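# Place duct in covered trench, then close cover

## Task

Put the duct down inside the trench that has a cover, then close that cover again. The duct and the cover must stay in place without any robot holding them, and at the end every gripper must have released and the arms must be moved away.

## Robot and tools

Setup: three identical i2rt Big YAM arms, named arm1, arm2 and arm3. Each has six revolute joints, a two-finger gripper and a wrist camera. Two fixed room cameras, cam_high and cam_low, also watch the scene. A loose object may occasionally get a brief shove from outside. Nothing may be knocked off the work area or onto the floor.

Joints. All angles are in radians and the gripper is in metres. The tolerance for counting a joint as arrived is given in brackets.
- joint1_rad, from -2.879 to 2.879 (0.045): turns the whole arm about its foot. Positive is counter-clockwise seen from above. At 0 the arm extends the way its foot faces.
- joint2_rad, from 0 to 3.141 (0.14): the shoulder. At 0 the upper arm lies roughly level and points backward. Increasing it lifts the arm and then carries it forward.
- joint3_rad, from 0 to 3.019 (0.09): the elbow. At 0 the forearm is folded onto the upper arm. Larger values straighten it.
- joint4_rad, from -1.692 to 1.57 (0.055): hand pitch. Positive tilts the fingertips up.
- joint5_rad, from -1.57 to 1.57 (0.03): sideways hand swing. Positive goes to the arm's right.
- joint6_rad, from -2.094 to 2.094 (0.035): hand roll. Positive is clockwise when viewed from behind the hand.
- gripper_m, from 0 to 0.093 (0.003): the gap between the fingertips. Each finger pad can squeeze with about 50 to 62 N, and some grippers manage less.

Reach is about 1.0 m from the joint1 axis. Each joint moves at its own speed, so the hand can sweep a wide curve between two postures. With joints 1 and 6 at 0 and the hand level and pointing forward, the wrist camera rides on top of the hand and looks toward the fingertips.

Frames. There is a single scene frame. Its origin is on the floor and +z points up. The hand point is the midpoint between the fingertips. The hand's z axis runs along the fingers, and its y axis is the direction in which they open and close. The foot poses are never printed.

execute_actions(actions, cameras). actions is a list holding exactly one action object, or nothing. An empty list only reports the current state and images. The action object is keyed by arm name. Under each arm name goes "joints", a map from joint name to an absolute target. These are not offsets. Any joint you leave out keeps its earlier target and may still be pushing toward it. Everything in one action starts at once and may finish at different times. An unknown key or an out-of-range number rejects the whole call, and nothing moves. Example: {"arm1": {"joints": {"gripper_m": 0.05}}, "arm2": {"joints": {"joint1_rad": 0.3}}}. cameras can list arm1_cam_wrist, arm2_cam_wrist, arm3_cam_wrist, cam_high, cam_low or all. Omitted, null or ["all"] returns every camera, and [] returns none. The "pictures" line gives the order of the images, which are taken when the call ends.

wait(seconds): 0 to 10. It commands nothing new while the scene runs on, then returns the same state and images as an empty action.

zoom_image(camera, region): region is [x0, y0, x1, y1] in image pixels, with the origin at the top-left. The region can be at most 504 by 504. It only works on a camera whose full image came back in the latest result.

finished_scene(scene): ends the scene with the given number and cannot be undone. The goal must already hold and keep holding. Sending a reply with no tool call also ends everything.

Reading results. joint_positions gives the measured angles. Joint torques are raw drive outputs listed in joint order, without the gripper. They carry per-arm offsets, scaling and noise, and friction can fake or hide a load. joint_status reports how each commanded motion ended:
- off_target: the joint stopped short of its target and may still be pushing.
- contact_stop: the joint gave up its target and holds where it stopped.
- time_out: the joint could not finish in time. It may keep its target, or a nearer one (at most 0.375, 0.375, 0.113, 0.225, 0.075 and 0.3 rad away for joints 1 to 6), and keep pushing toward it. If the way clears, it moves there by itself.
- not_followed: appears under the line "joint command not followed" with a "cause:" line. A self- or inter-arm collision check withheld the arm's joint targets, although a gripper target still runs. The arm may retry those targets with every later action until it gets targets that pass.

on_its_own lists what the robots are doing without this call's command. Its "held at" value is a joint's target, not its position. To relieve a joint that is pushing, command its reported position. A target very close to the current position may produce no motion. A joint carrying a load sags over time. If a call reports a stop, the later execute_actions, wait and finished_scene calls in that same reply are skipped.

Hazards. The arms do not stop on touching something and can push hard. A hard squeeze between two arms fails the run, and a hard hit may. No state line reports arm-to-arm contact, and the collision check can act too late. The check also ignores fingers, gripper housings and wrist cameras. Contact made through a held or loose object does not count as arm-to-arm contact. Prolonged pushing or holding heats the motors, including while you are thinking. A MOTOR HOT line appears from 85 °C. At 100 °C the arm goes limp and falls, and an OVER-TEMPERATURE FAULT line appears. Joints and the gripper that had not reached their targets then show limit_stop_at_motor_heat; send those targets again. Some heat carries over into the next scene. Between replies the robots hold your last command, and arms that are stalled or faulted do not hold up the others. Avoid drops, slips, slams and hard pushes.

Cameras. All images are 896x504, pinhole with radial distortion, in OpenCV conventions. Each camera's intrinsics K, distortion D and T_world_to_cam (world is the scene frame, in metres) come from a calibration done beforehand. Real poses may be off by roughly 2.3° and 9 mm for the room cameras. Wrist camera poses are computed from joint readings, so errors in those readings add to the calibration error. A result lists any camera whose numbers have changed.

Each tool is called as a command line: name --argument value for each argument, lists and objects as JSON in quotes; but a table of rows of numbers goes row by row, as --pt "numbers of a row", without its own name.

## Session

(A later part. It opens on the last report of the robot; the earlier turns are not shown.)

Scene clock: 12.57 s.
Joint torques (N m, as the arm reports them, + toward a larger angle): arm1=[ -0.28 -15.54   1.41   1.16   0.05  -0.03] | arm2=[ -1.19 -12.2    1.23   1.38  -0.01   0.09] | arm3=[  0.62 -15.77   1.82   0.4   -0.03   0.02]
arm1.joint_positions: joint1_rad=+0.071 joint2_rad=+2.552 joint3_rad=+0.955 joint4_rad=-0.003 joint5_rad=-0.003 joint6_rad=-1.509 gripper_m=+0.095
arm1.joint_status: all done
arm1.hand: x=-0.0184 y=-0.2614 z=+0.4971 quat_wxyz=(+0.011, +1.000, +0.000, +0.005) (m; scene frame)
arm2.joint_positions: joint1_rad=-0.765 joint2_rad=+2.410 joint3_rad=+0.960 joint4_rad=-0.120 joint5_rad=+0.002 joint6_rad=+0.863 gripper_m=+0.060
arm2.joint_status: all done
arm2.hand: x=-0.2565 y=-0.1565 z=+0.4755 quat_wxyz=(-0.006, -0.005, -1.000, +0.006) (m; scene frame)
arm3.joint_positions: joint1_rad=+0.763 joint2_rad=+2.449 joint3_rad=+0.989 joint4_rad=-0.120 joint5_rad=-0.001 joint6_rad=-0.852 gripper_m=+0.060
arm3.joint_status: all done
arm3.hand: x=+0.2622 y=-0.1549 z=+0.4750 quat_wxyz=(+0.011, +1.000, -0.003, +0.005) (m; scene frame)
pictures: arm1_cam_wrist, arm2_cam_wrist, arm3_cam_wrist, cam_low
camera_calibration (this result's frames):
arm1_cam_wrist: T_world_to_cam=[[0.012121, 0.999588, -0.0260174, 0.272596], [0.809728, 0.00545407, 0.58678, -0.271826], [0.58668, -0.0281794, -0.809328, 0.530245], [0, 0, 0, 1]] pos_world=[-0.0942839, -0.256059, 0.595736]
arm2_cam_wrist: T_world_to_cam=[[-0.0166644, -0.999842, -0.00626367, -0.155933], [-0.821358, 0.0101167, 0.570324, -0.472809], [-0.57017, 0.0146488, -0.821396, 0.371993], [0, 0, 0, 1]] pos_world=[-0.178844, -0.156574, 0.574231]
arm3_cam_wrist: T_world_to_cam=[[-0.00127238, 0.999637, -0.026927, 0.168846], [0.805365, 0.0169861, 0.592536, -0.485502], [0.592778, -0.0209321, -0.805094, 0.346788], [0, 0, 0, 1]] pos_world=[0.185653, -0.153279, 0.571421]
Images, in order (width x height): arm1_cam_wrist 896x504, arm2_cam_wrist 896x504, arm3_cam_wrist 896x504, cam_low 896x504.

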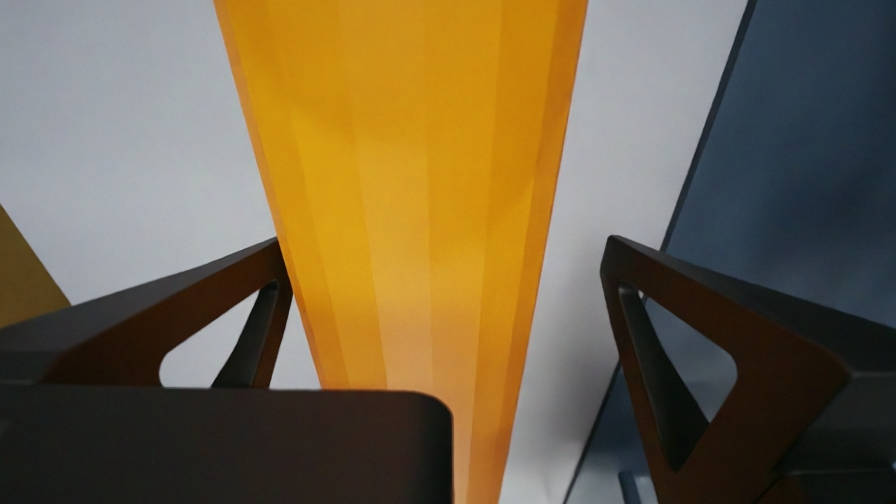

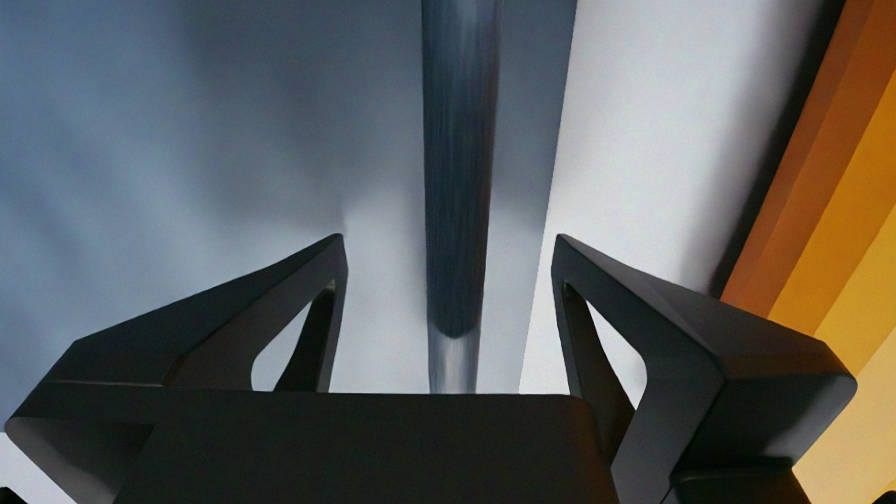

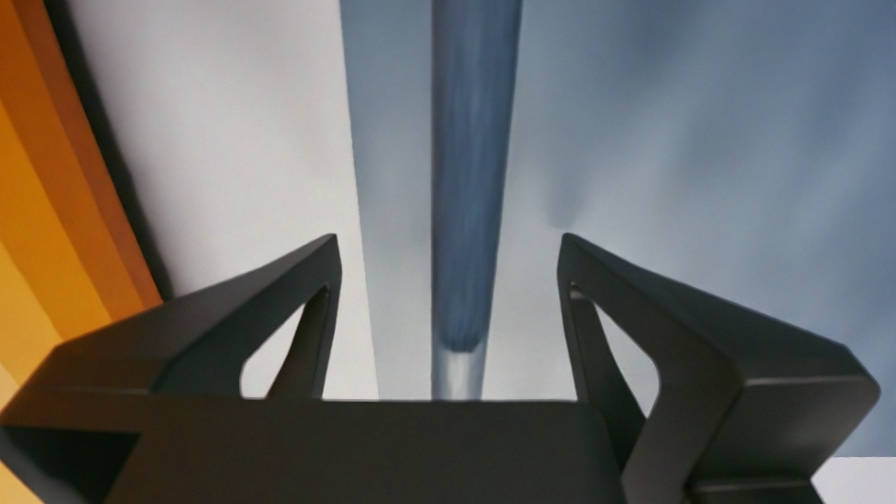

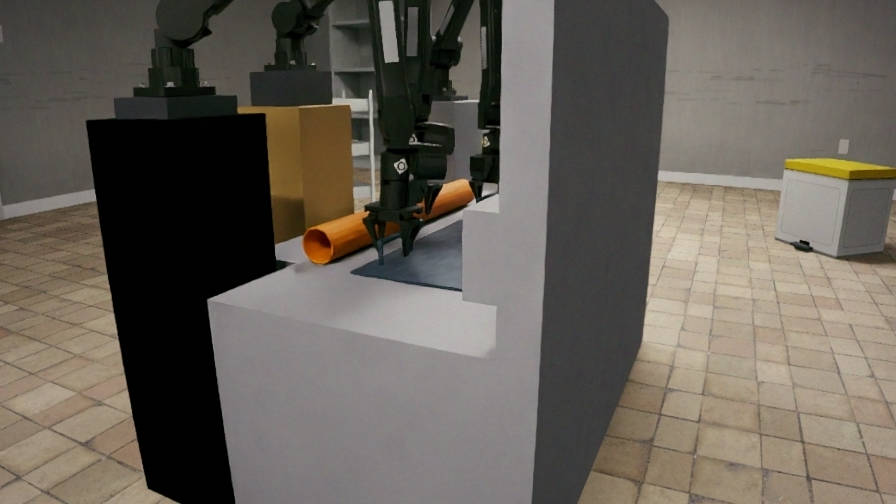

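execute_actions --actions '[{"arm1":{"joints":{"joint2_rad":2.635,"joint3_rad":1.01,"joint4_rad":0.04}},"arm2":{"joints":{"gripper_m":0.0}},"arm3":{"joints":{"gripper_m":0.0}}}]' --cameras '["arm1_cam_wrist","cam_low"]'

Scene clock: 13.73 s.
Joint torques (N m, as the arm reports them, + toward a larger angle): arm1=[ -0.25 -15.25   0.34   0.97   0.05  -0.03] | arm2=[ -1.25 -12.09   1.33   1.3   -0.13   0.02] | arm3=[  0.59 -15.64   1.52   0.29  -0.21  -0.09]
arm1.joint_positions: joint1_rad=+0.071 joint2_rad=+2.621 joint3_rad=+1.004 joint4_rad=+0.028 joint5_rad=-0.003 joint6_rad=-1.509 gripper_m=+0.095
arm1.joint_status: all done
arm1.hand: x=-0.0184 y=-0.2559 z=+0.4730 quat_wxyz=(+0.005, +1.000, +0.000, +0.005) (m; scene frame)
arm2.joint_positions: joint1_rad=-0.766 joint2_rad=+2.410 joint3_rad=+0.958 joint4_rad=-0.118 joint5_rad=+0.005 joint6_rad=+0.870 gripper_m=+0.009
arm2.joint_status: gripper_m off_target (ended at +0.009, target +0.000)
arm2.hand: x=-0.2564 y=-0.1575 z=+0.4754 quat_wxyz=(-0.007, -0.009, -1.000, +0.007) (m; scene frame)
arm3.joint_positions: joint1_rad=+0.762 joint2_rad=+2.449 joint3_rad=+0.991 joint4_rad=-0.118 joint5_rad=+0.004 joint6_rad=-0.839 gripper_m=+0.008
arm3.joint_status: gripper_m off_target (ended at +0.008, target +0.000)
arm3.hand: x=+0.2617 y=-0.1525 z=+0.4751 quat_wxyz=(+0.008, +1.000, -0.010, +0.005) (m; scene frame)
pictures: arm1_cam_wrist, cam_low
camera_calibration (this result's frames):
arm1_cam_wrist: T_world_to_cam=[[0.0119622, 0.999833, -0.0138472, 0.26072], [0.810173, -0.00157467, 0.586189, -0.25912], [0.586069, -0.0182308, -0.810056, 0.513735], [0, 0, 0, 1]] pos_world=[-0.0942707, -0.251719, 0.571658]
Images, in order (width x height): arm1_cam_wrist 896x504, cam_low 896x504.

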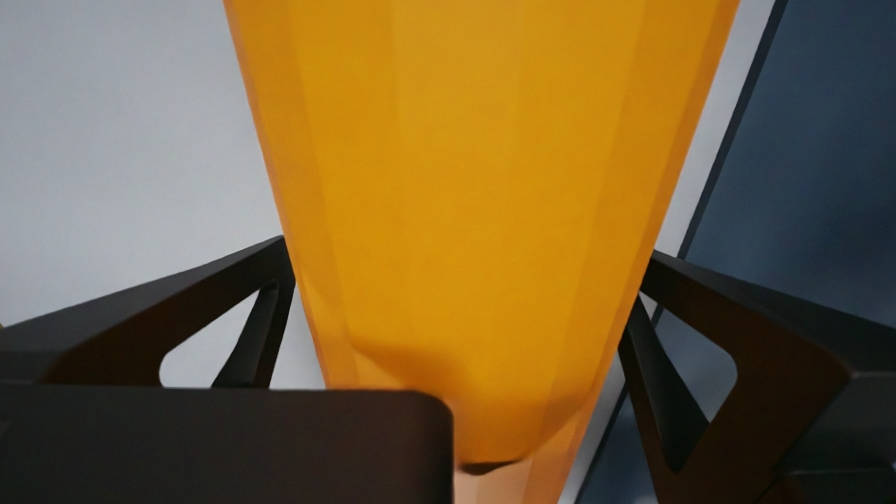

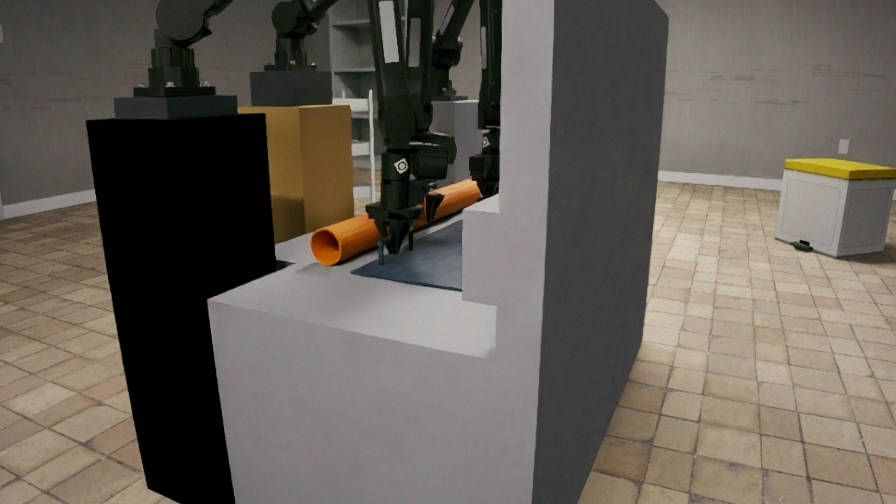

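execute_actions --actions '[{"arm1":{"joints":{"gripper_m":0.05}},"arm2":{"joints":{"joint1_rad":-0.73,"joint2_rad":2.165,"joint3_rad":0.93,"joint4_rad":-0.30,"joint6_rad":0.906}},"arm3":{"joints":{"joint1_rad":0.727,"joint2_rad":2.205,"joint3_rad":0.953,"joint4_rad":-0.285,"joint6_rad":-0.875}}}]' --cameras '["cam_high","cam_low"]'

Scene clock: 16.07 s.
Joint torques (N m, as the arm reports them, + toward a larger angle): arm1=[ -0.28 -15.32   0.06   0.8    0.03  -0.03] | arm2=[ -0.8  -17.28   3.31   0.16  -0.29   0.08] | arm3=[  0.17 -21.45   2.07  -0.07   0.06  -0.01]
arm1.joint_positions: joint1_rad=+0.071 joint2_rad=+2.621 joint3_rad=+1.008 joint4_rad=+0.034 joint5_rad=-0.002 joint6_rad=-1.510 gripper_m=+0.074
arm1.joint_status: gripper_m off_target (ended at +0.074, target +0.050)
arm1.hand: x=-0.0186 y=-0.2519 z=+0.4729 quat_wxyz=(+0.000, +1.000, +0.001, +0.005) (m; scene frame)
arm2.joint_positions: joint1_rad=-0.739 joint2_rad=+2.215 joint3_rad=+0.925 joint4_rad=-0.287 joint5_rad=+0.010 joint6_rad=+0.899 gripper_m=+0.009
arm2.joint_status: all done
arm2.hand: x=-0.2560 y=-0.1400 z=+0.5470 quat_wxyz=(-0.007, -0.010, -1.000, +0.011) (m; scene frame)
arm3.joint_positions: joint1_rad=+0.733 joint2_rad=+2.259 joint3_rad=+0.952 joint4_rad=-0.281 joint5_rad=-0.004 joint6_rad=-0.862 gripper_m=+0.008
arm3.joint_status: all done
arm3.hand: x=+0.2617 y=-0.1357 z=+0.5455 quat_wxyz=(+0.015, +1.000, -0.012, +0.006) (m; scene frame)
pictures: cam_high, cam_low
Images, in order (width x height): cam_high 896x504, cam_low 896x504.

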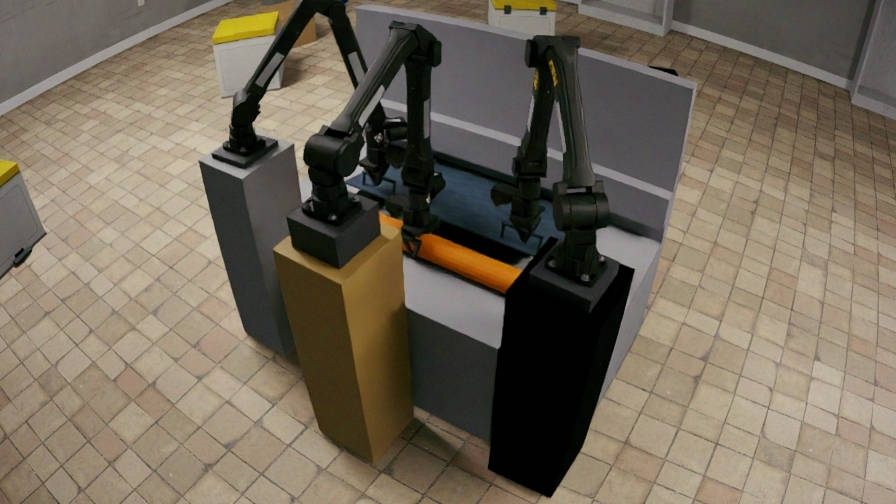

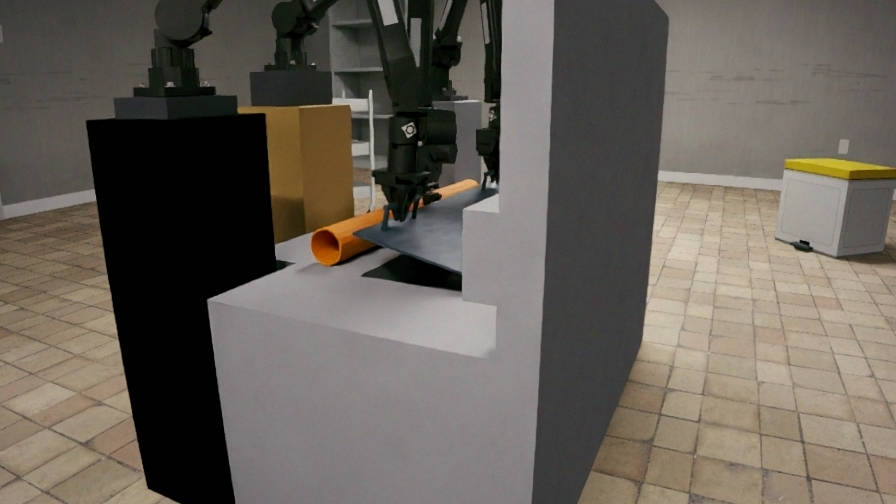

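execute_actions --actions '[{"arm2":{"joints":{"joint1_rad":-0.665,"joint2_rad":1.965,"joint3_rad":1.005,"joint4_rad":-0.545,"joint6_rad":0.97}},"arm3":{"joints":{"joint1_rad":0.663,"joint2_rad":2.0,"joint3_rad":1.02,"joint4_rad":-0.525,"joint6_rad":-0.94}}}]' --cameras '[]'

execute_actions --actions '[{"arm2":{"joints":{"joint1_rad":-0.593,"joint2_rad":1.92,"joint3_rad":1.19,"joint4_rad":-0.77,"joint6_rad":1.045}},"arm3":{"joints":{"joint1_rad":0.592,"joint2_rad":1.95,"joint3_rad":1.2,"joint4_rad":-0.75,"joint6_rad":-1.012}}}]' --cameras '["cam_high","cam_low"]'

Scene clock: 17.30 s.
Joint torques (N m, as the arm reports them, + toward a larger angle): arm1=[ -0.28 -15.29   0.06   0.8    0.04  -0.03] | arm2=[ -0.85 -16.75   7.83  -0.29  -0.45   0.07] | arm3=[  0.65 -21.44   5.99  -0.59   0.25  -0.03]
arm1.joint_positions: joint1_rad=+0.071 joint2_rad=+2.621 joint3_rad=+1.008 joint4_rad=+0.034 joint5_rad=-0.002 joint6_rad=-1.510 gripper_m=+0.074
arm1.joint_status: not commanded
arm1.hand: x=-0.0186 y=-0.2519 z=+0.4729 quat_wxyz=(+0.000, +1.000, +0.001, +0.005) (m; scene frame)
arm2.joint_positions: joint1_rad=-0.674 joint2_rad=+2.008 joint3_rad=+0.973 joint4_rad=-0.519 joint5_rad=+0.015 joint6_rad=+0.963 gripper_m=+0.009
arm2.joint_status: all done
arm2.hand: x=-0.2563 y=-0.0948 z=+0.6372 quat_wxyz=(-0.016, -0.010, -1.000, +0.004) (m; scene frame)
arm3.joint_positions: joint1_rad=+0.667 joint2_rad=+2.053 joint3_rad=+0.990 joint4_rad=-0.503 joint5_rad=-0.009 joint6_rad=-0.926 gripper_m=+0.008
arm3.joint_status: all done
arm3.hand: x=+0.2622 y=-0.0905 z=+0.6346 quat_wxyz=(+0.008, +1.000, -0.013, -0.003) (m; scene frame)
pictures: none
No camera images: the call's "cameras" was empty. Leave "cameras" out to get every camera's image.

Scene clock: 18.20 s.
Joint torques (N m, as the arm reports them, + toward a larger angle): arm1=[ -0.26 -15.3    0.06   0.8    0.04  -0.03] | arm2=[  1.41 -18.67  12.4    0.01  -0.92   0.27] | arm3=[ -1.12 -24.73   9.8   -0.22   0.69  -0.2 ]
arm1.joint_positions: joint1_rad=+0.071 joint2_rad=+2.621 joint3_rad=+1.008 joint4_rad=+0.034 joint5_rad=-0.002 joint6_rad=-1.510 gripper_m=+0.074
arm1.joint_status: not commanded
arm1.hand: x=-0.0186 y=-0.2519 z=+0.4729 quat_wxyz=(+0.000, +1.000, +0.001, +0.005) (m; scene frame)
arm2.joint_positions: joint1_rad=-0.626 joint2_rad=+1.984 joint3_rad=+1.118 joint4_rad=-0.757 joint5_rad=+0.028 joint6_rad=+1.016 gripper_m=+0.009
arm2.joint_status: all done
arm2.hand: x=-0.2573 y=-0.0601 z=+0.6800 quat_wxyz=(-0.003, -0.012, -0.999, +0.036) (m; scene frame)
arm3.joint_positions: joint1_rad=+0.619 joint2_rad=+2.025 joint3_rad=+1.129 joint4_rad=-0.742 joint5_rad=-0.020 joint6_rad=-0.981 gripper_m=+0.008
arm3.joint_status: all done
arm3.hand: x=+0.2637 y=-0.0563 z=+0.6768 quat_wxyz=(+0.041, +0.999, -0.011, +0.012) (m; scene frame)
pictures: cam_high, cam_low
Images, in order (width x height): cam_high 896x504, cam_low 896x504.

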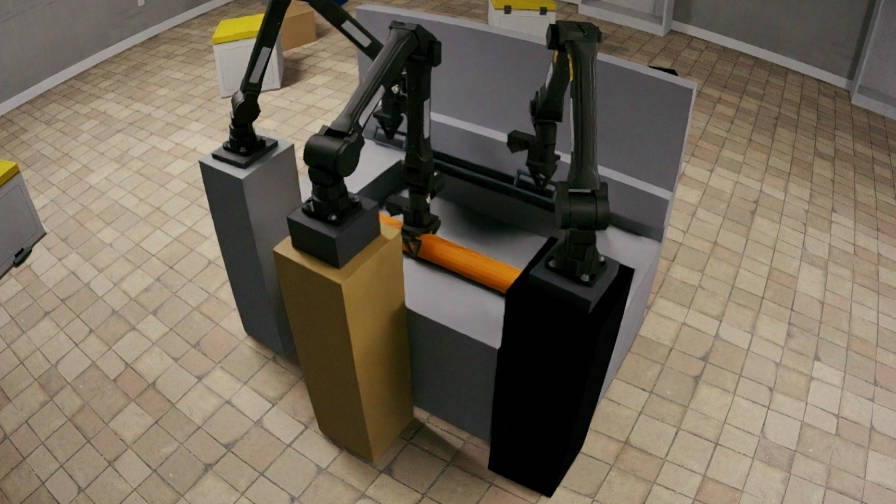

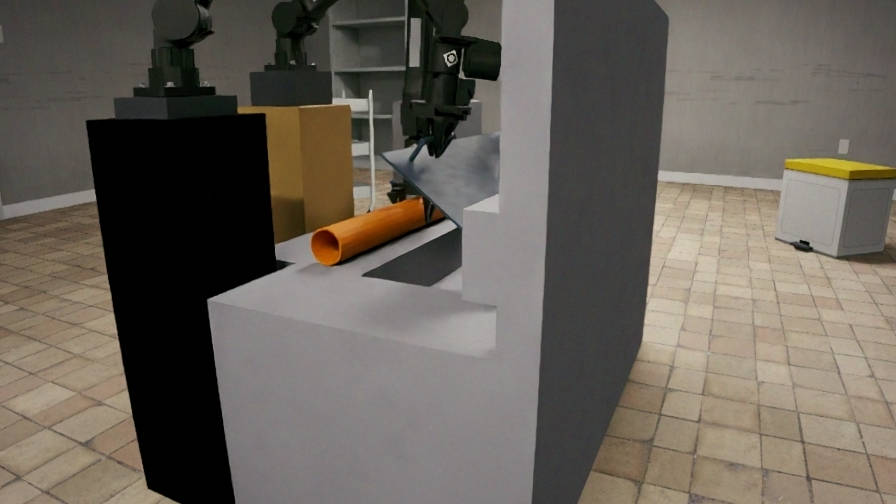

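execute_actions --actions '[{"arm1":{"joints":{"joint2_rad":2.465,"joint3_rad":0.80,"joint4_rad":0.485}},"arm2":{"joints":{"joint1_rad":-0.636,"joint2_rad":1.94,"joint3_rad":1.085,"joint4_rad":-0.645,"joint6_rad":1.0}},"arm3":{"joints":{"joint1_rad":0.635,"joint2_rad":1.975,"joint3_rad":1.10,"joint4_rad":-0.625,"joint6_rad":-0.969}}}]' --cameras '["arm1_cam_wrist","cam_high","cam_low"]'

Scene clock: 20.07 s.
Joint torques (N m, as the arm reports them, + toward a larger angle): arm1=[ -0.23 -19.87  -0.5    2.11   0.03   0.  ] | arm2=[ -0.74 -17.47   8.3    1.56  -0.48   0.08] | arm3=[  0.61 -22.26   6.25   1.     0.36   0.  ]
arm1.joint_positions: joint1_rad=+0.071 joint2_rad=+2.519 joint3_rad=+0.799 joint4_rad=+0.460 joint5_rad=-0.002 joint6_rad=-1.510 gripper_m=+0.074
arm1.joint_status: all done
arm1.hand: x=-0.0205 y=-0.2313 z=+0.5246 quat_wxyz=(-0.157, +0.988, +0.002, -0.005) (m; scene frame)
arm2.joint_positions: joint1_rad=-0.647 joint2_rad=+1.984 joint3_rad=+1.057 joint4_rad=-0.665 joint5_rad=+0.015 joint6_rad=+0.994 gripper_m=+0.009
arm2.joint_status: all done
arm2.hand: x=-0.2567 y=-0.0732 z=+0.6651 quat_wxyz=(-0.005, -0.012, -1.000, +0.019) (m; scene frame)
arm3.joint_positions: joint1_rad=+0.638 joint2_rad=+2.029 joint3_rad=+1.074 joint4_rad=-0.653 joint5_rad=-0.012 joint6_rad=-0.959 gripper_m=+0.008
arm3.joint_status: all done
arm3.hand: x=+0.2627 y=-0.0686 z=+0.6622 quat_wxyz=(+0.026, +1.000, -0.012, +0.007) (m; scene frame)
pictures: arm1_cam_wrist, cam_high, cam_low
camera_calibration (this result's frames):
arm1_cam_wrist: T_world_to_cam=[[0.0108123, 0.951363, 0.307883, 0.056878], [0.821894, -0.183827, 0.539164, -0.304942], [0.569537, 0.247218, -0.783907, 0.604609], [0, 0, 0, 1]] pos_world=[-0.0943322, -0.259638, 0.62086]
Images, in order (width x height): arm1_cam_wrist 896x504, cam_high 896x504, cam_low 896x504.

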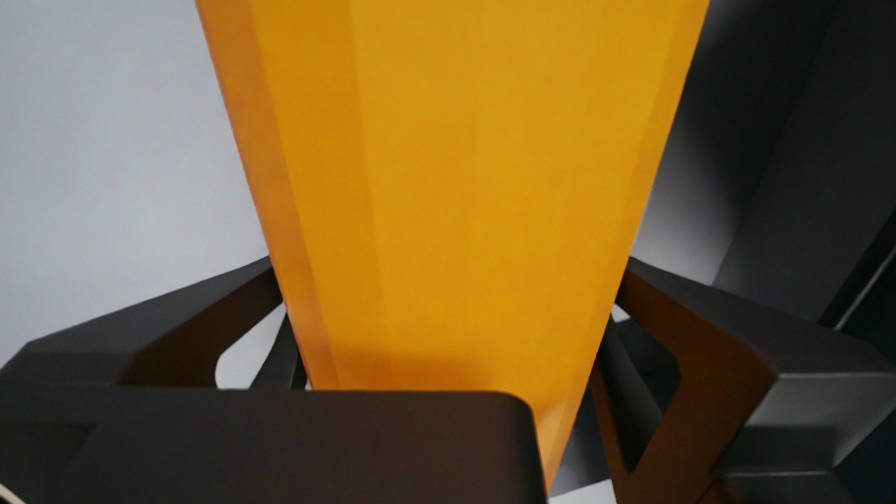

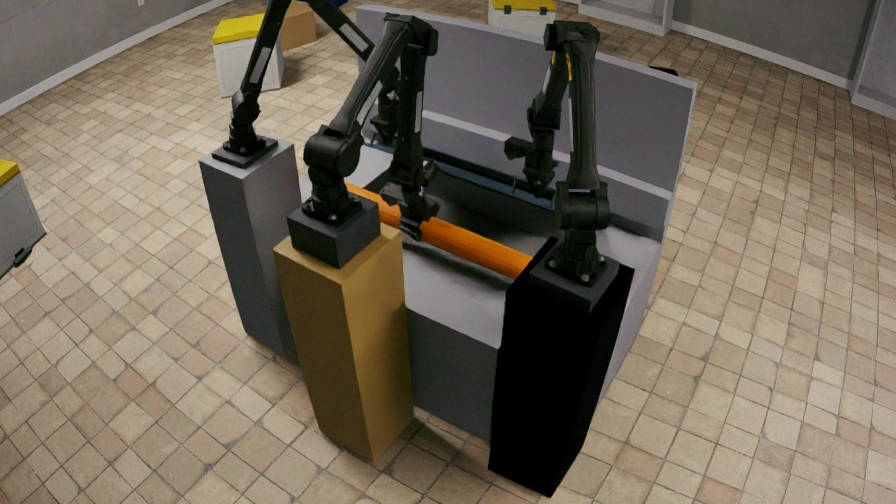

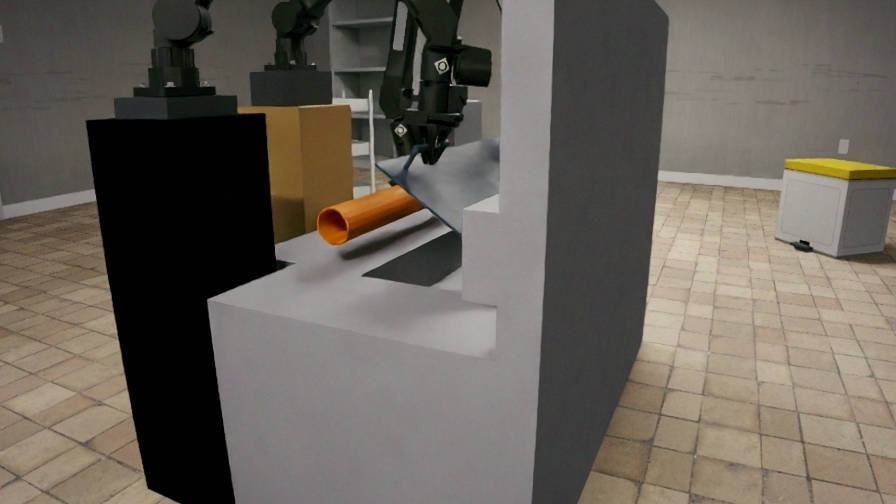

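execute_actions --actions '[{"arm1":{"joints":{"joint1_rad":0.045,"joint2_rad":2.635,"joint3_rad":1.03,"joint4_rad":0.695,"joint6_rad":-1.548}}}]' --cameras '["arm1_cam_wrist","cam_high","cam_low"]'

Scene clock: 22.53 s.
Joint torques (N m, as the arm reports them, + toward a larger angle): arm1=[ -0.41 -19.83   1.12   2.96   0.05  -0.02] | arm2=[ -0.81 -17.45   8.3    1.53  -0.48   0.08] | arm3=[  0.54 -22.28   6.26   1.03   0.37   0.01]
arm1.joint_positions: joint1_rad=+0.049 joint2_rad=+2.653 joint3_rad=+1.028 joint4_rad=+0.659 joint5_rad=-0.002 joint6_rad=-1.533 gripper_m=+0.074
arm1.joint_status: all done
arm1.hand: x=-0.0165 y=-0.1112 z=+0.5056 quat_wxyz=(-0.301, +0.954, +0.003, -0.007) (m; scene frame)
arm2.joint_positions: joint1_rad=-0.647 joint2_rad=+1.984 joint3_rad=+1.057 joint4_rad=-0.665 joint5_rad=+0.015 joint6_rad=+0.994 gripper_m=+0.009
arm2.joint_status: not commanded
arm2.hand: x=-0.2567 y=-0.0732 z=+0.6651 quat_wxyz=(-0.005, -0.012, -1.000, +0.019) (m; scene frame)
arm3.joint_positions: joint1_rad=+0.638 joint2_rad=+2.029 joint3_rad=+1.074 joint4_rad=-0.653 joint5_rad=-0.012 joint6_rad=-0.959 gripper_m=+0.008
arm3.joint_status: not commanded
arm3.hand: x=+0.2627 y=-0.0686 z=+0.6622 quat_wxyz=(+0.026, +1.000, -0.012, +0.007) (m; scene frame)
pictures: arm1_cam_wrist, cam_high, cam_low
camera_calibration (this result's frames):
arm1_cam_wrist: T_world_to_cam=[[0.0104261, 0.82119, 0.570559, -0.198869], [0.824904, -0.329565, 0.459261, -0.251615], [0.565177, 0.465868, -0.680839, 0.529852], [0, 0, 0, 1]] pos_world=[-0.0898282, -0.166456, 0.589767]
Images, in order (width x height): arm1_cam_wrist 896x504, cam_high 896x504, cam_low 896x504.

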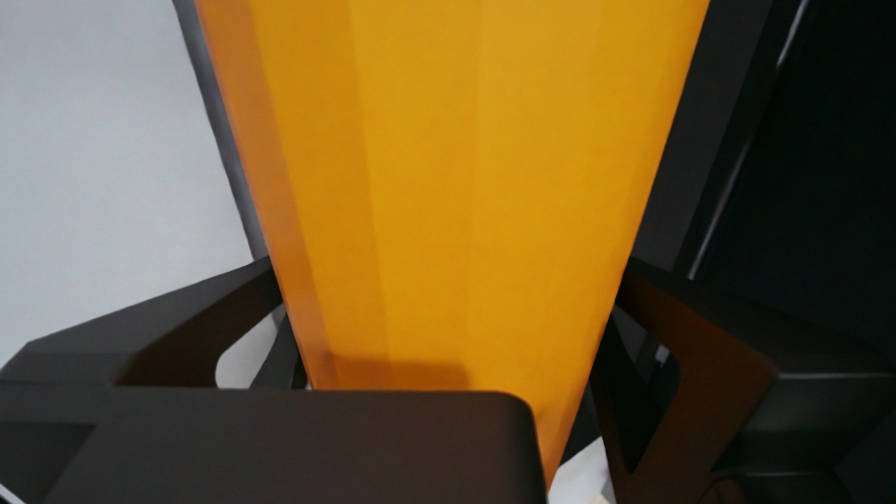

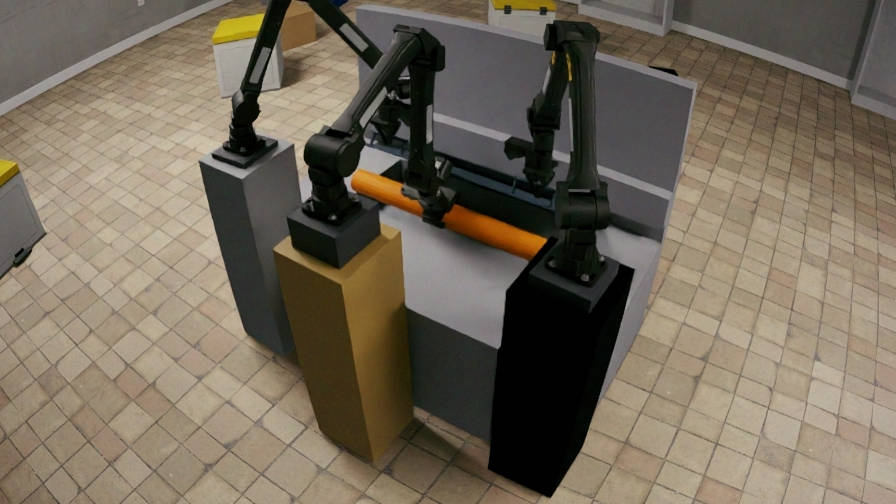

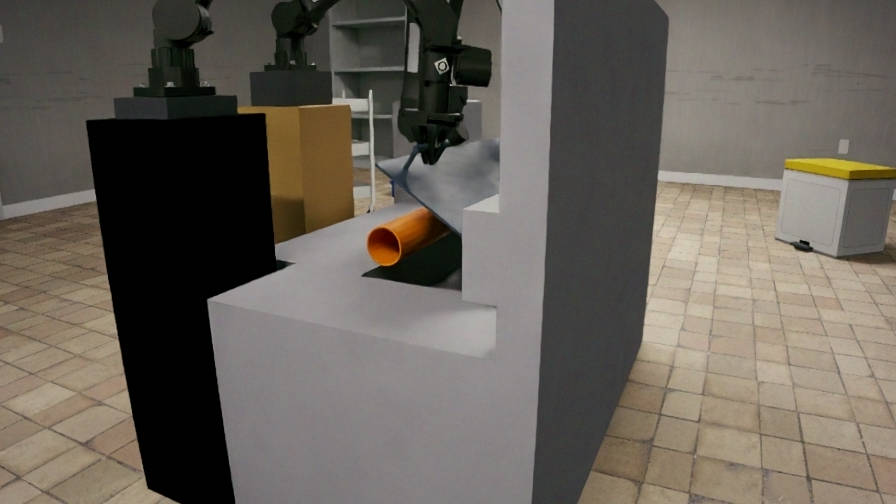

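execute_actions --actions '[{"arm1":{"joints":{"joint1_rad":0.032,"joint2_rad":2.82,"joint3_rad":1.288,"joint4_rad":0.718,"joint6_rad":-1.562}}}]' --cameras '["cam_high","cam_low"]'

Scene clock: 24.77 s.
Joint torques (N m, as the arm reports them, + toward a larger angle): arm1=[ -1.12 -11.87  11.54  -0.93  -0.01  -0.02] | arm2=[  0.36 -19.81   8.98   0.77  -0.81   0.17] | arm3=[ -0.51 -25.31   6.76   0.35   0.7   -0.08]
arm1.joint_positions: joint1_rad=+0.044 joint2_rad=+2.754 joint3_rad=+1.074 joint4_rad=+0.783 joint5_rad=-0.001 joint6_rad=-1.547 gripper_m=+0.074
arm1.joint_status: joint3_rad time_out (moved +0.046 of +0.260); joint4_rad time_out (moved +0.124 of +0.059); the others done
arm1.on_its_own: joint3_rad reads +1.074 and still pushes toward +1.186 since a time_out (your +1.288 is given up); joint4_rad reads +0.783 and still pushes toward +0.718 since a time_out
arm1.hand: x=-0.0137 y=-0.1082 z=+0.4800 quat_wxyz=(-0.333, +0.943, +0.008, -0.005) (m; scene frame)
arm2.joint_positions: joint1_rad=-0.660 joint2_rad=+2.016 joint3_rad=+1.044 joint4_rad=-0.648 joint5_rad=+0.025 joint6_rad=+0.984 gripper_m=+0.009
arm2.joint_status: not commanded
arm2.hand: x=-0.2566 y=-0.0867 z=+0.6486 quat_wxyz=(-0.001, -0.013, -0.999, +0.034) (m; scene frame)
arm3.joint_positions: joint1_rad=+0.651 joint2_rad=+2.061 joint3_rad=+1.062 joint4_rad=-0.636 joint5_rad=-0.021 joint6_rad=-0.948 gripper_m=+0.008
arm3.joint_status: not commanded
arm3.hand: x=+0.2626 y=-0.0821 z=+0.6459 quat_wxyz=(+0.039, +0.999, -0.011, +0.012) (m; scene frame)
pictures: cam_high, cam_low
Images, in order (width x height): cam_high 896x504, cam_low 896x504.

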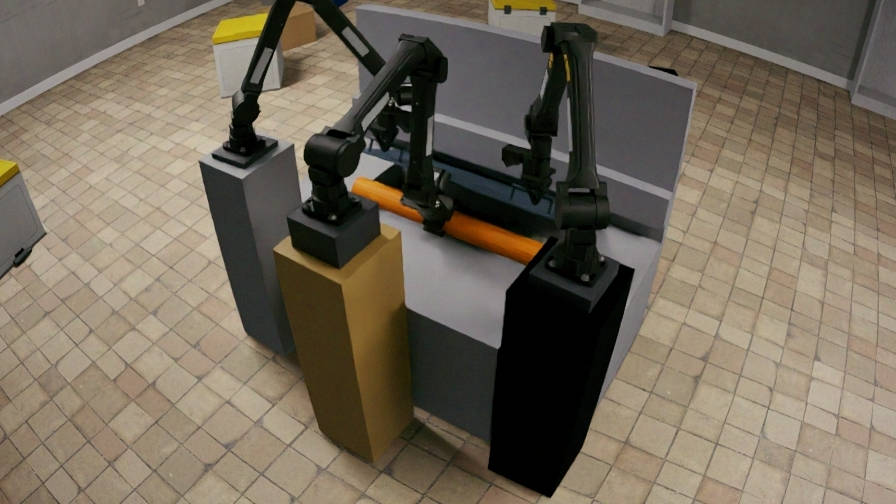

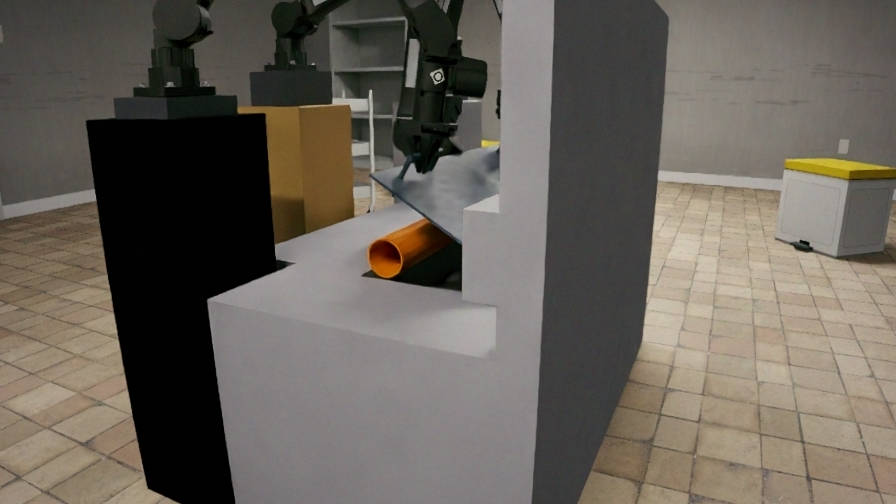

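execute_actions --actions '[{"arm1":{"joints":{"joint2_rad":2.62,"joint3_rad":0.97,"joint4_rad":0.72}}}]' --cameras '["cam_high","cam_low"]'

zoom_image --camera "cam_high" --region '[330, 80, 600, 270]'

Scene clock: 25.83 s.
Joint torques (N m, as the arm reports them, + toward a larger angle): arm1=[ -0.72 -22.96   0.1    1.88   0.    -0.02] | arm2=[  0.41 -19.15   9.09   0.77  -0.55   0.17] | arm3=[ -0.39 -24.53   6.87   0.4    0.37  -0.1 ]
arm1.joint_positions: joint1_rad=+0.038 joint2_rad=+2.681 joint3_rad=+0.968 joint4_rad=+0.711 joint5_rad=-0.001 joint6_rad=-1.547 gripper_m=+0.074
arm1.joint_status: all done
arm1.hand: x=-0.0098 y=-0.1485 z=+0.4936 quat_wxyz=(-0.284, +0.959, +0.005, -0.003) (m; scene frame)
arm2.joint_positions: joint1_rad=-0.659 joint2_rad=+2.008 joint3_rad=+1.044 joint4_rad=-0.648 joint5_rad=+0.017 joint6_rad=+0.984 gripper_m=+0.009
arm2.joint_status: not commanded
arm2.hand: x=-0.2568 y=-0.0840 z=+0.6522 quat_wxyz=(+0.000, -0.012, -1.000, +0.028) (m; scene frame)
arm3.joint_positions: joint1_rad=+0.651 joint2_rad=+2.053 joint3_rad=+1.062 joint4_rad=-0.636 joint5_rad=-0.012 joint6_rad=-0.948 gripper_m=+0.008
arm3.joint_status: not commanded
arm3.hand: x=+0.2626 y=-0.0795 z=+0.6492 quat_wxyz=(+0.034, +0.999, -0.010, +0.013) (m; scene frame)
pictures: cam_high, cam_low
Images, in order (width x height): cam_high 896x504, cam_low 896x504.

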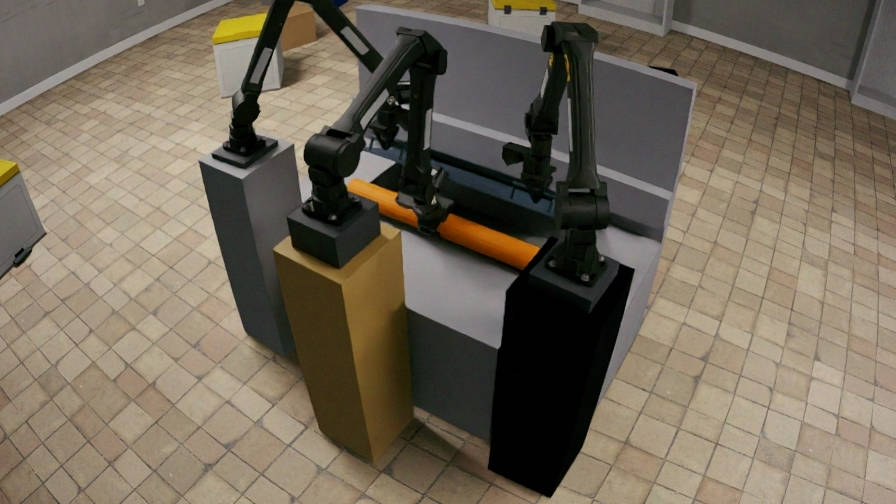

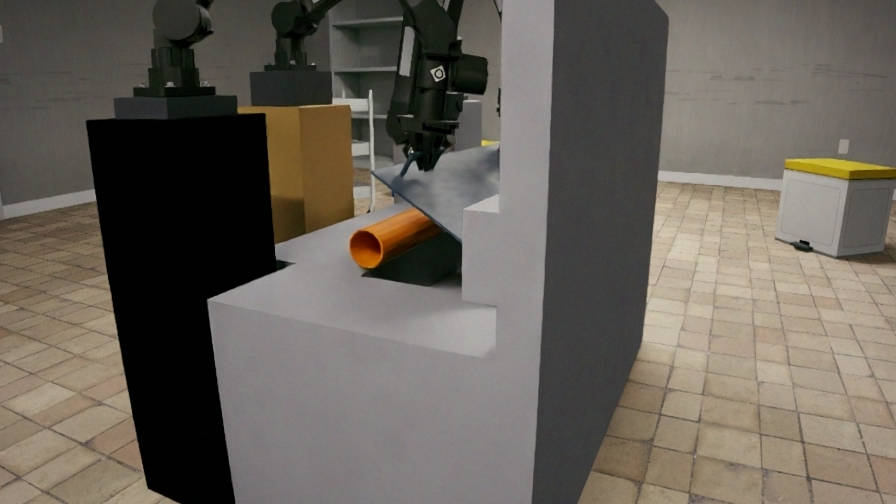

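Region (330, 80, 600, 270) of cam_high's 896x504 image, scaled by 1.867, with more detail than that image has; it fills the top 355 rows of this view, and the rest is white.

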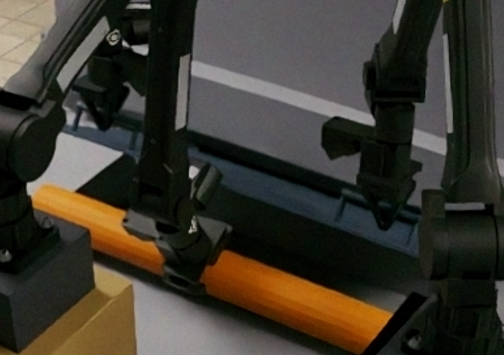

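execute_actions --actions '[{"arm1":{"joints":{"joint2_rad":2.75,"joint3_rad":1.012,"joint4_rad":1.005}},"arm2":{"joints":{"joint1_rad":-0.618,"joint2_rad":1.93,"joint3_rad":1.13,"joint4_rad":-0.70,"joint6_rad":1.02}},"arm3":{"joints":{"joint1_rad":0.617,"joint2_rad":1.965,"joint3_rad":1.145,"joint4_rad":-0.68,"joint6_rad":-0.988}}}]' --cameras '["cam_high","cam_low"]'

Scene clock: 27.67 s.
Joint torques (N m, as the arm reports them, + toward a larger angle): arm1=[ -0.68 -18.94  -0.09   3.68   0.01   0.  ] | arm2=[  1.22 -19.52  11.36  -0.2   -0.65   0.28] | arm3=[ -1.37 -24.82   9.07  -0.42   0.39  -0.2 ]
arm1.joint_positions: joint1_rad=+0.038 joint2_rad=+2.774 joint3_rad=+1.009 joint4_rad=+0.956 joint5_rad=-0.001 joint6_rad=-1.547 gripper_m=+0.074
arm1.joint_status: all done
arm1.hand: x=-0.0106 y=-0.1222 z=+0.4916 quat_wxyz=(-0.375, +0.927, +0.005, -0.005) (m; scene frame)
arm2.joint_positions: joint1_rad=-0.650 joint2_rad=+2.000 joint3_rad=+1.063 joint4_rad=-0.680 joint5_rad=+0.020 joint6_rad=+0.993 gripper_m=+0.009
arm2.joint_status: all done
arm2.hand: x=-0.2573 y=-0.0779 z=+0.6599 quat_wxyz=(+0.000, -0.012, -0.999, +0.031) (m; scene frame)
arm3.joint_positions: joint1_rad=+0.643 joint2_rad=+2.043 joint3_rad=+1.078 joint4_rad=-0.667 joint5_rad=-0.013 joint6_rad=-0.956 gripper_m=+0.008
arm3.joint_status: all done
arm3.hand: x=+0.2634 y=-0.0738 z=+0.6570 quat_wxyz=(+0.036, +0.999, -0.011, +0.014) (m; scene frame)
pictures: cam_high, cam_low
Images, in order (width x height): cam_high 896x504, cam_low 896x504.

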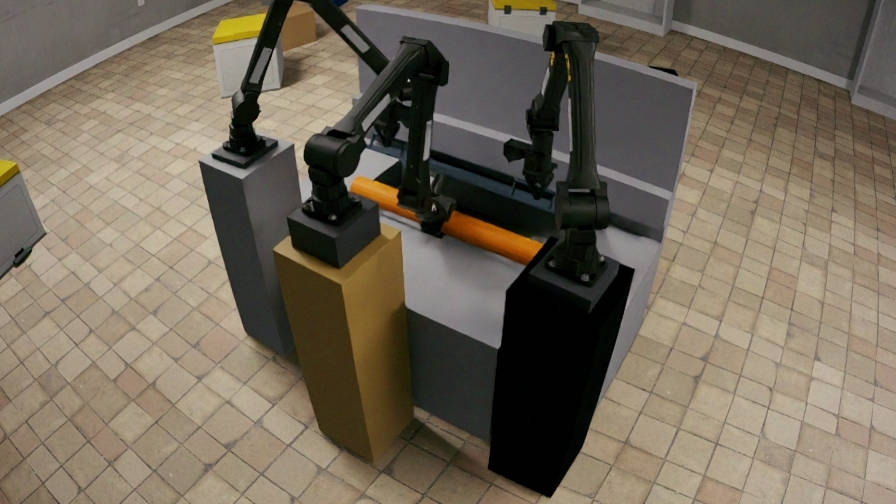

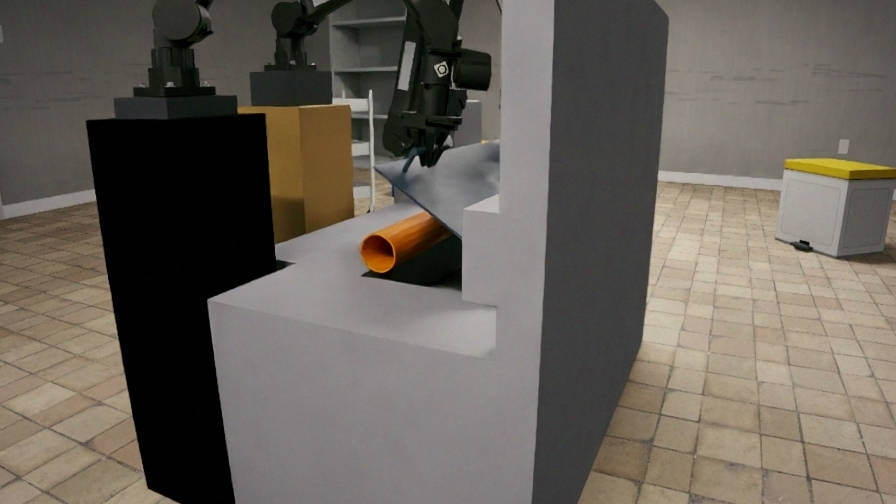

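execute_actions --actions '[{"arm2":{"joints":{"joint1_rad":-0.52,"joint2_rad":1.93,"joint3_rad":1.44,"joint4_rad":-0.98,"joint6_rad":1.12}},"arm3":{"joints":{"joint1_rad":0.52,"joint2_rad":1.955,"joint3_rad":1.45,"joint4_rad":-0.96,"joint6_rad":-1.085}}}]' --cameras '["cam_high","cam_low"]'

Scene clock: 29.20 s.
Joint torques (N m, as the arm reports them, + toward a larger angle): arm1=[ -0.69 -19.25  -0.05   3.71   0.01   0.  ] | arm2=[  1.17 -20.73  14.77   0.66  -0.81   0.28] | arm3=[ -0.61 -26.49  11.97   0.38   0.45  -0.16]
arm1.joint_positions: joint1_rad=+0.038 joint2_rad=+2.774 joint3_rad=+1.009 joint4_rad=+0.956 joint5_rad=-0.001 joint6_rad=-1.547 gripper_m=+0.074
arm1.joint_status: not commanded
arm1.hand: x=-0.0106 y=-0.1222 z=+0.4916 quat_wxyz=(-0.375, +0.927, +0.005, -0.005) (m; scene frame)
arm2.joint_positions: joint1_rad=-0.549 joint2_rad=+1.990 joint3_rad=+1.357 joint4_rad=-0.980 joint5_rad=+0.024 joint6_rad=+1.092 gripper_m=+0.009
arm2.joint_status: all done
arm2.hand: x=-0.2579 y=+0.0168 z=+0.7427 quat_wxyz=(-0.006, -0.012, -0.999, +0.030) (m; scene frame)
arm3.joint_positions: joint1_rad=+0.541 joint2_rad=+2.026 joint3_rad=+1.365 joint4_rad=-0.970 joint5_rad=-0.015 joint6_rad=-1.057 gripper_m=+0.008
arm3.joint_status: all done
arm3.hand: x=+0.2651 y=+0.0211 z=+0.7391 quat_wxyz=(+0.037, +0.999, -0.011, +0.010) (m; scene frame)
pictures: cam_high, cam_low
Images, in order (width x height): cam_high 896x504, cam_low 896x504.

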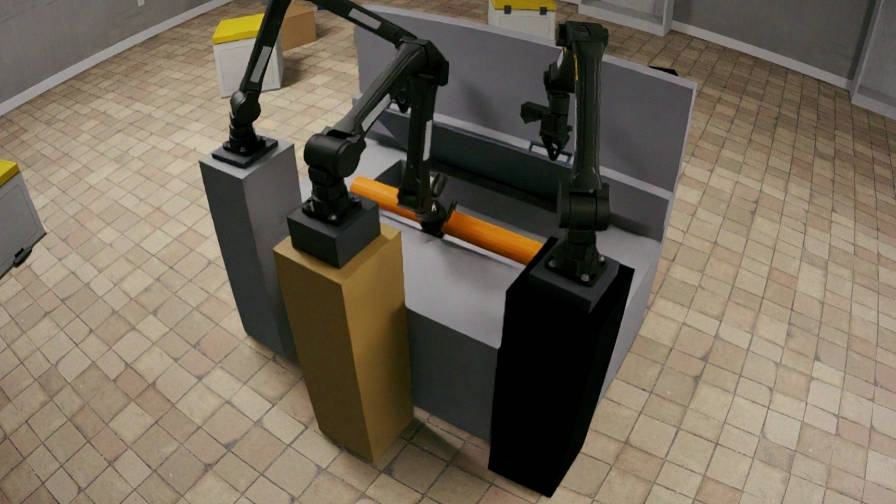

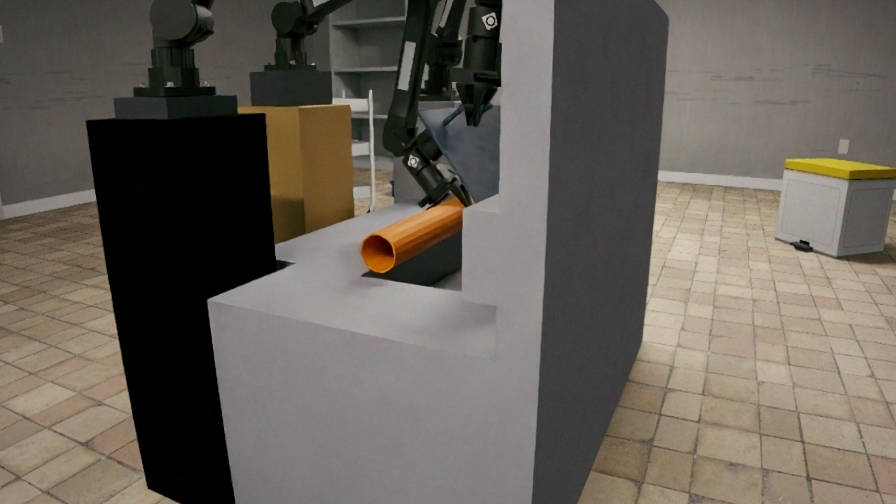

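execute_actions --actions '[{"arm1":{"joints":{"joint2_rad":2.85,"joint3_rad":1.265,"joint4_rad":0.87}}}]' --cameras '["cam_high","cam_low"]'

Scene clock: 30.50 s.
Joint torques (N m, as the arm reports them, + toward a larger angle): arm1=[ -0.69 -20.82   2.37   2.32   0.02   0.  ] | arm2=[  0.96 -20.7   14.87   0.62  -0.81   0.29] | arm3=[ -0.9  -26.54  11.99   0.36   0.45  -0.17]
arm1.joint_positions: joint1_rad=+0.038 joint2_rad=+2.868 joint3_rad=+1.253 joint4_rad=+0.857 joint5_rad=-0.001 joint6_rad=-1.547 gripper_m=+0.074
arm1.joint_status: all done
arm1.hand: x=-0.0123 y=-0.0512 z=+0.4584 quat_wxyz=(-0.398, +0.917, +0.006, -0.006) (m; scene frame)
arm2.joint_positions: joint1_rad=-0.549 joint2_rad=+1.990 joint3_rad=+1.357 joint4_rad=-0.980 joint5_rad=+0.024 joint6_rad=+1.092 gripper_m=+0.009
arm2.joint_status: not commanded
arm2.hand: x=-0.2579 y=+0.0168 z=+0.7427 quat_wxyz=(-0.006, -0.012, -0.999, +0.030) (m; scene frame)
arm3.joint_positions: joint1_rad=+0.541 joint2_rad=+2.026 joint3_rad=+1.365 joint4_rad=-0.970 joint5_rad=-0.015 joint6_rad=-1.057 gripper_m=+0.008
arm3.joint_status: not commanded
arm3.hand: x=+0.2651 y=+0.0211 z=+0.7391 quat_wxyz=(+0.037, +0.999, -0.011, +0.010) (m; scene frame)
pictures: cam_high, cam_low
Images, in order (width x height): cam_high 896x504, cam_low 896x504.

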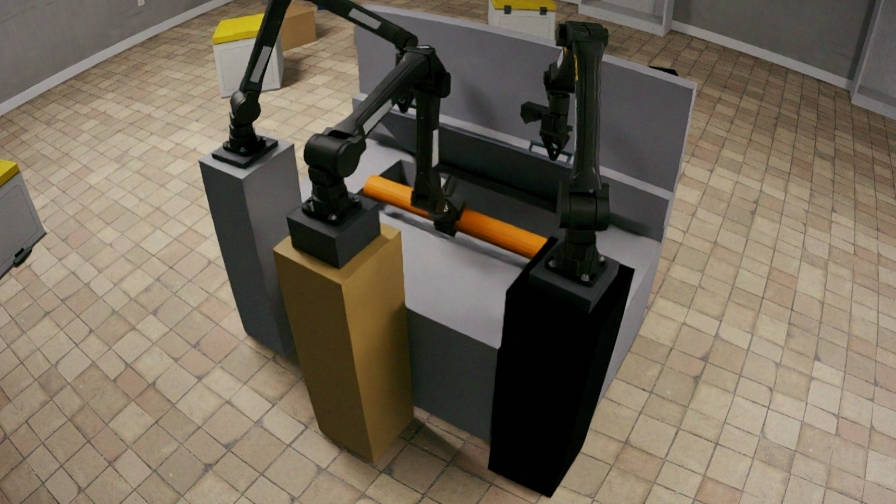

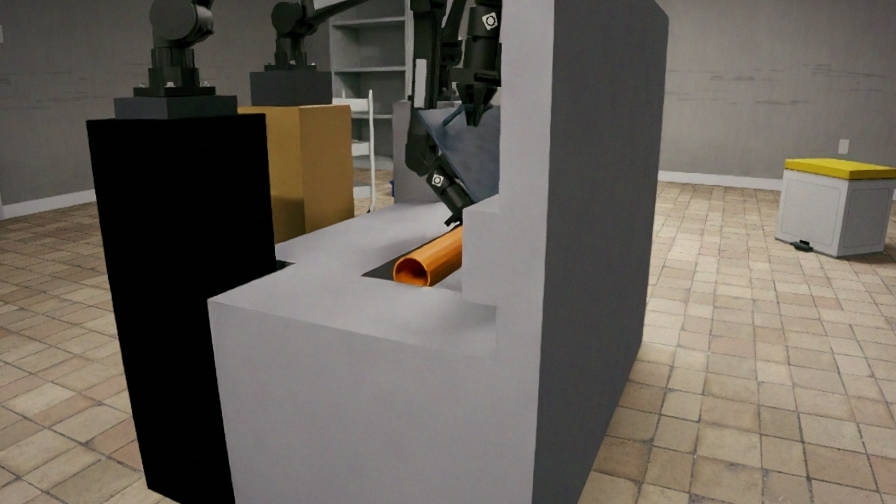

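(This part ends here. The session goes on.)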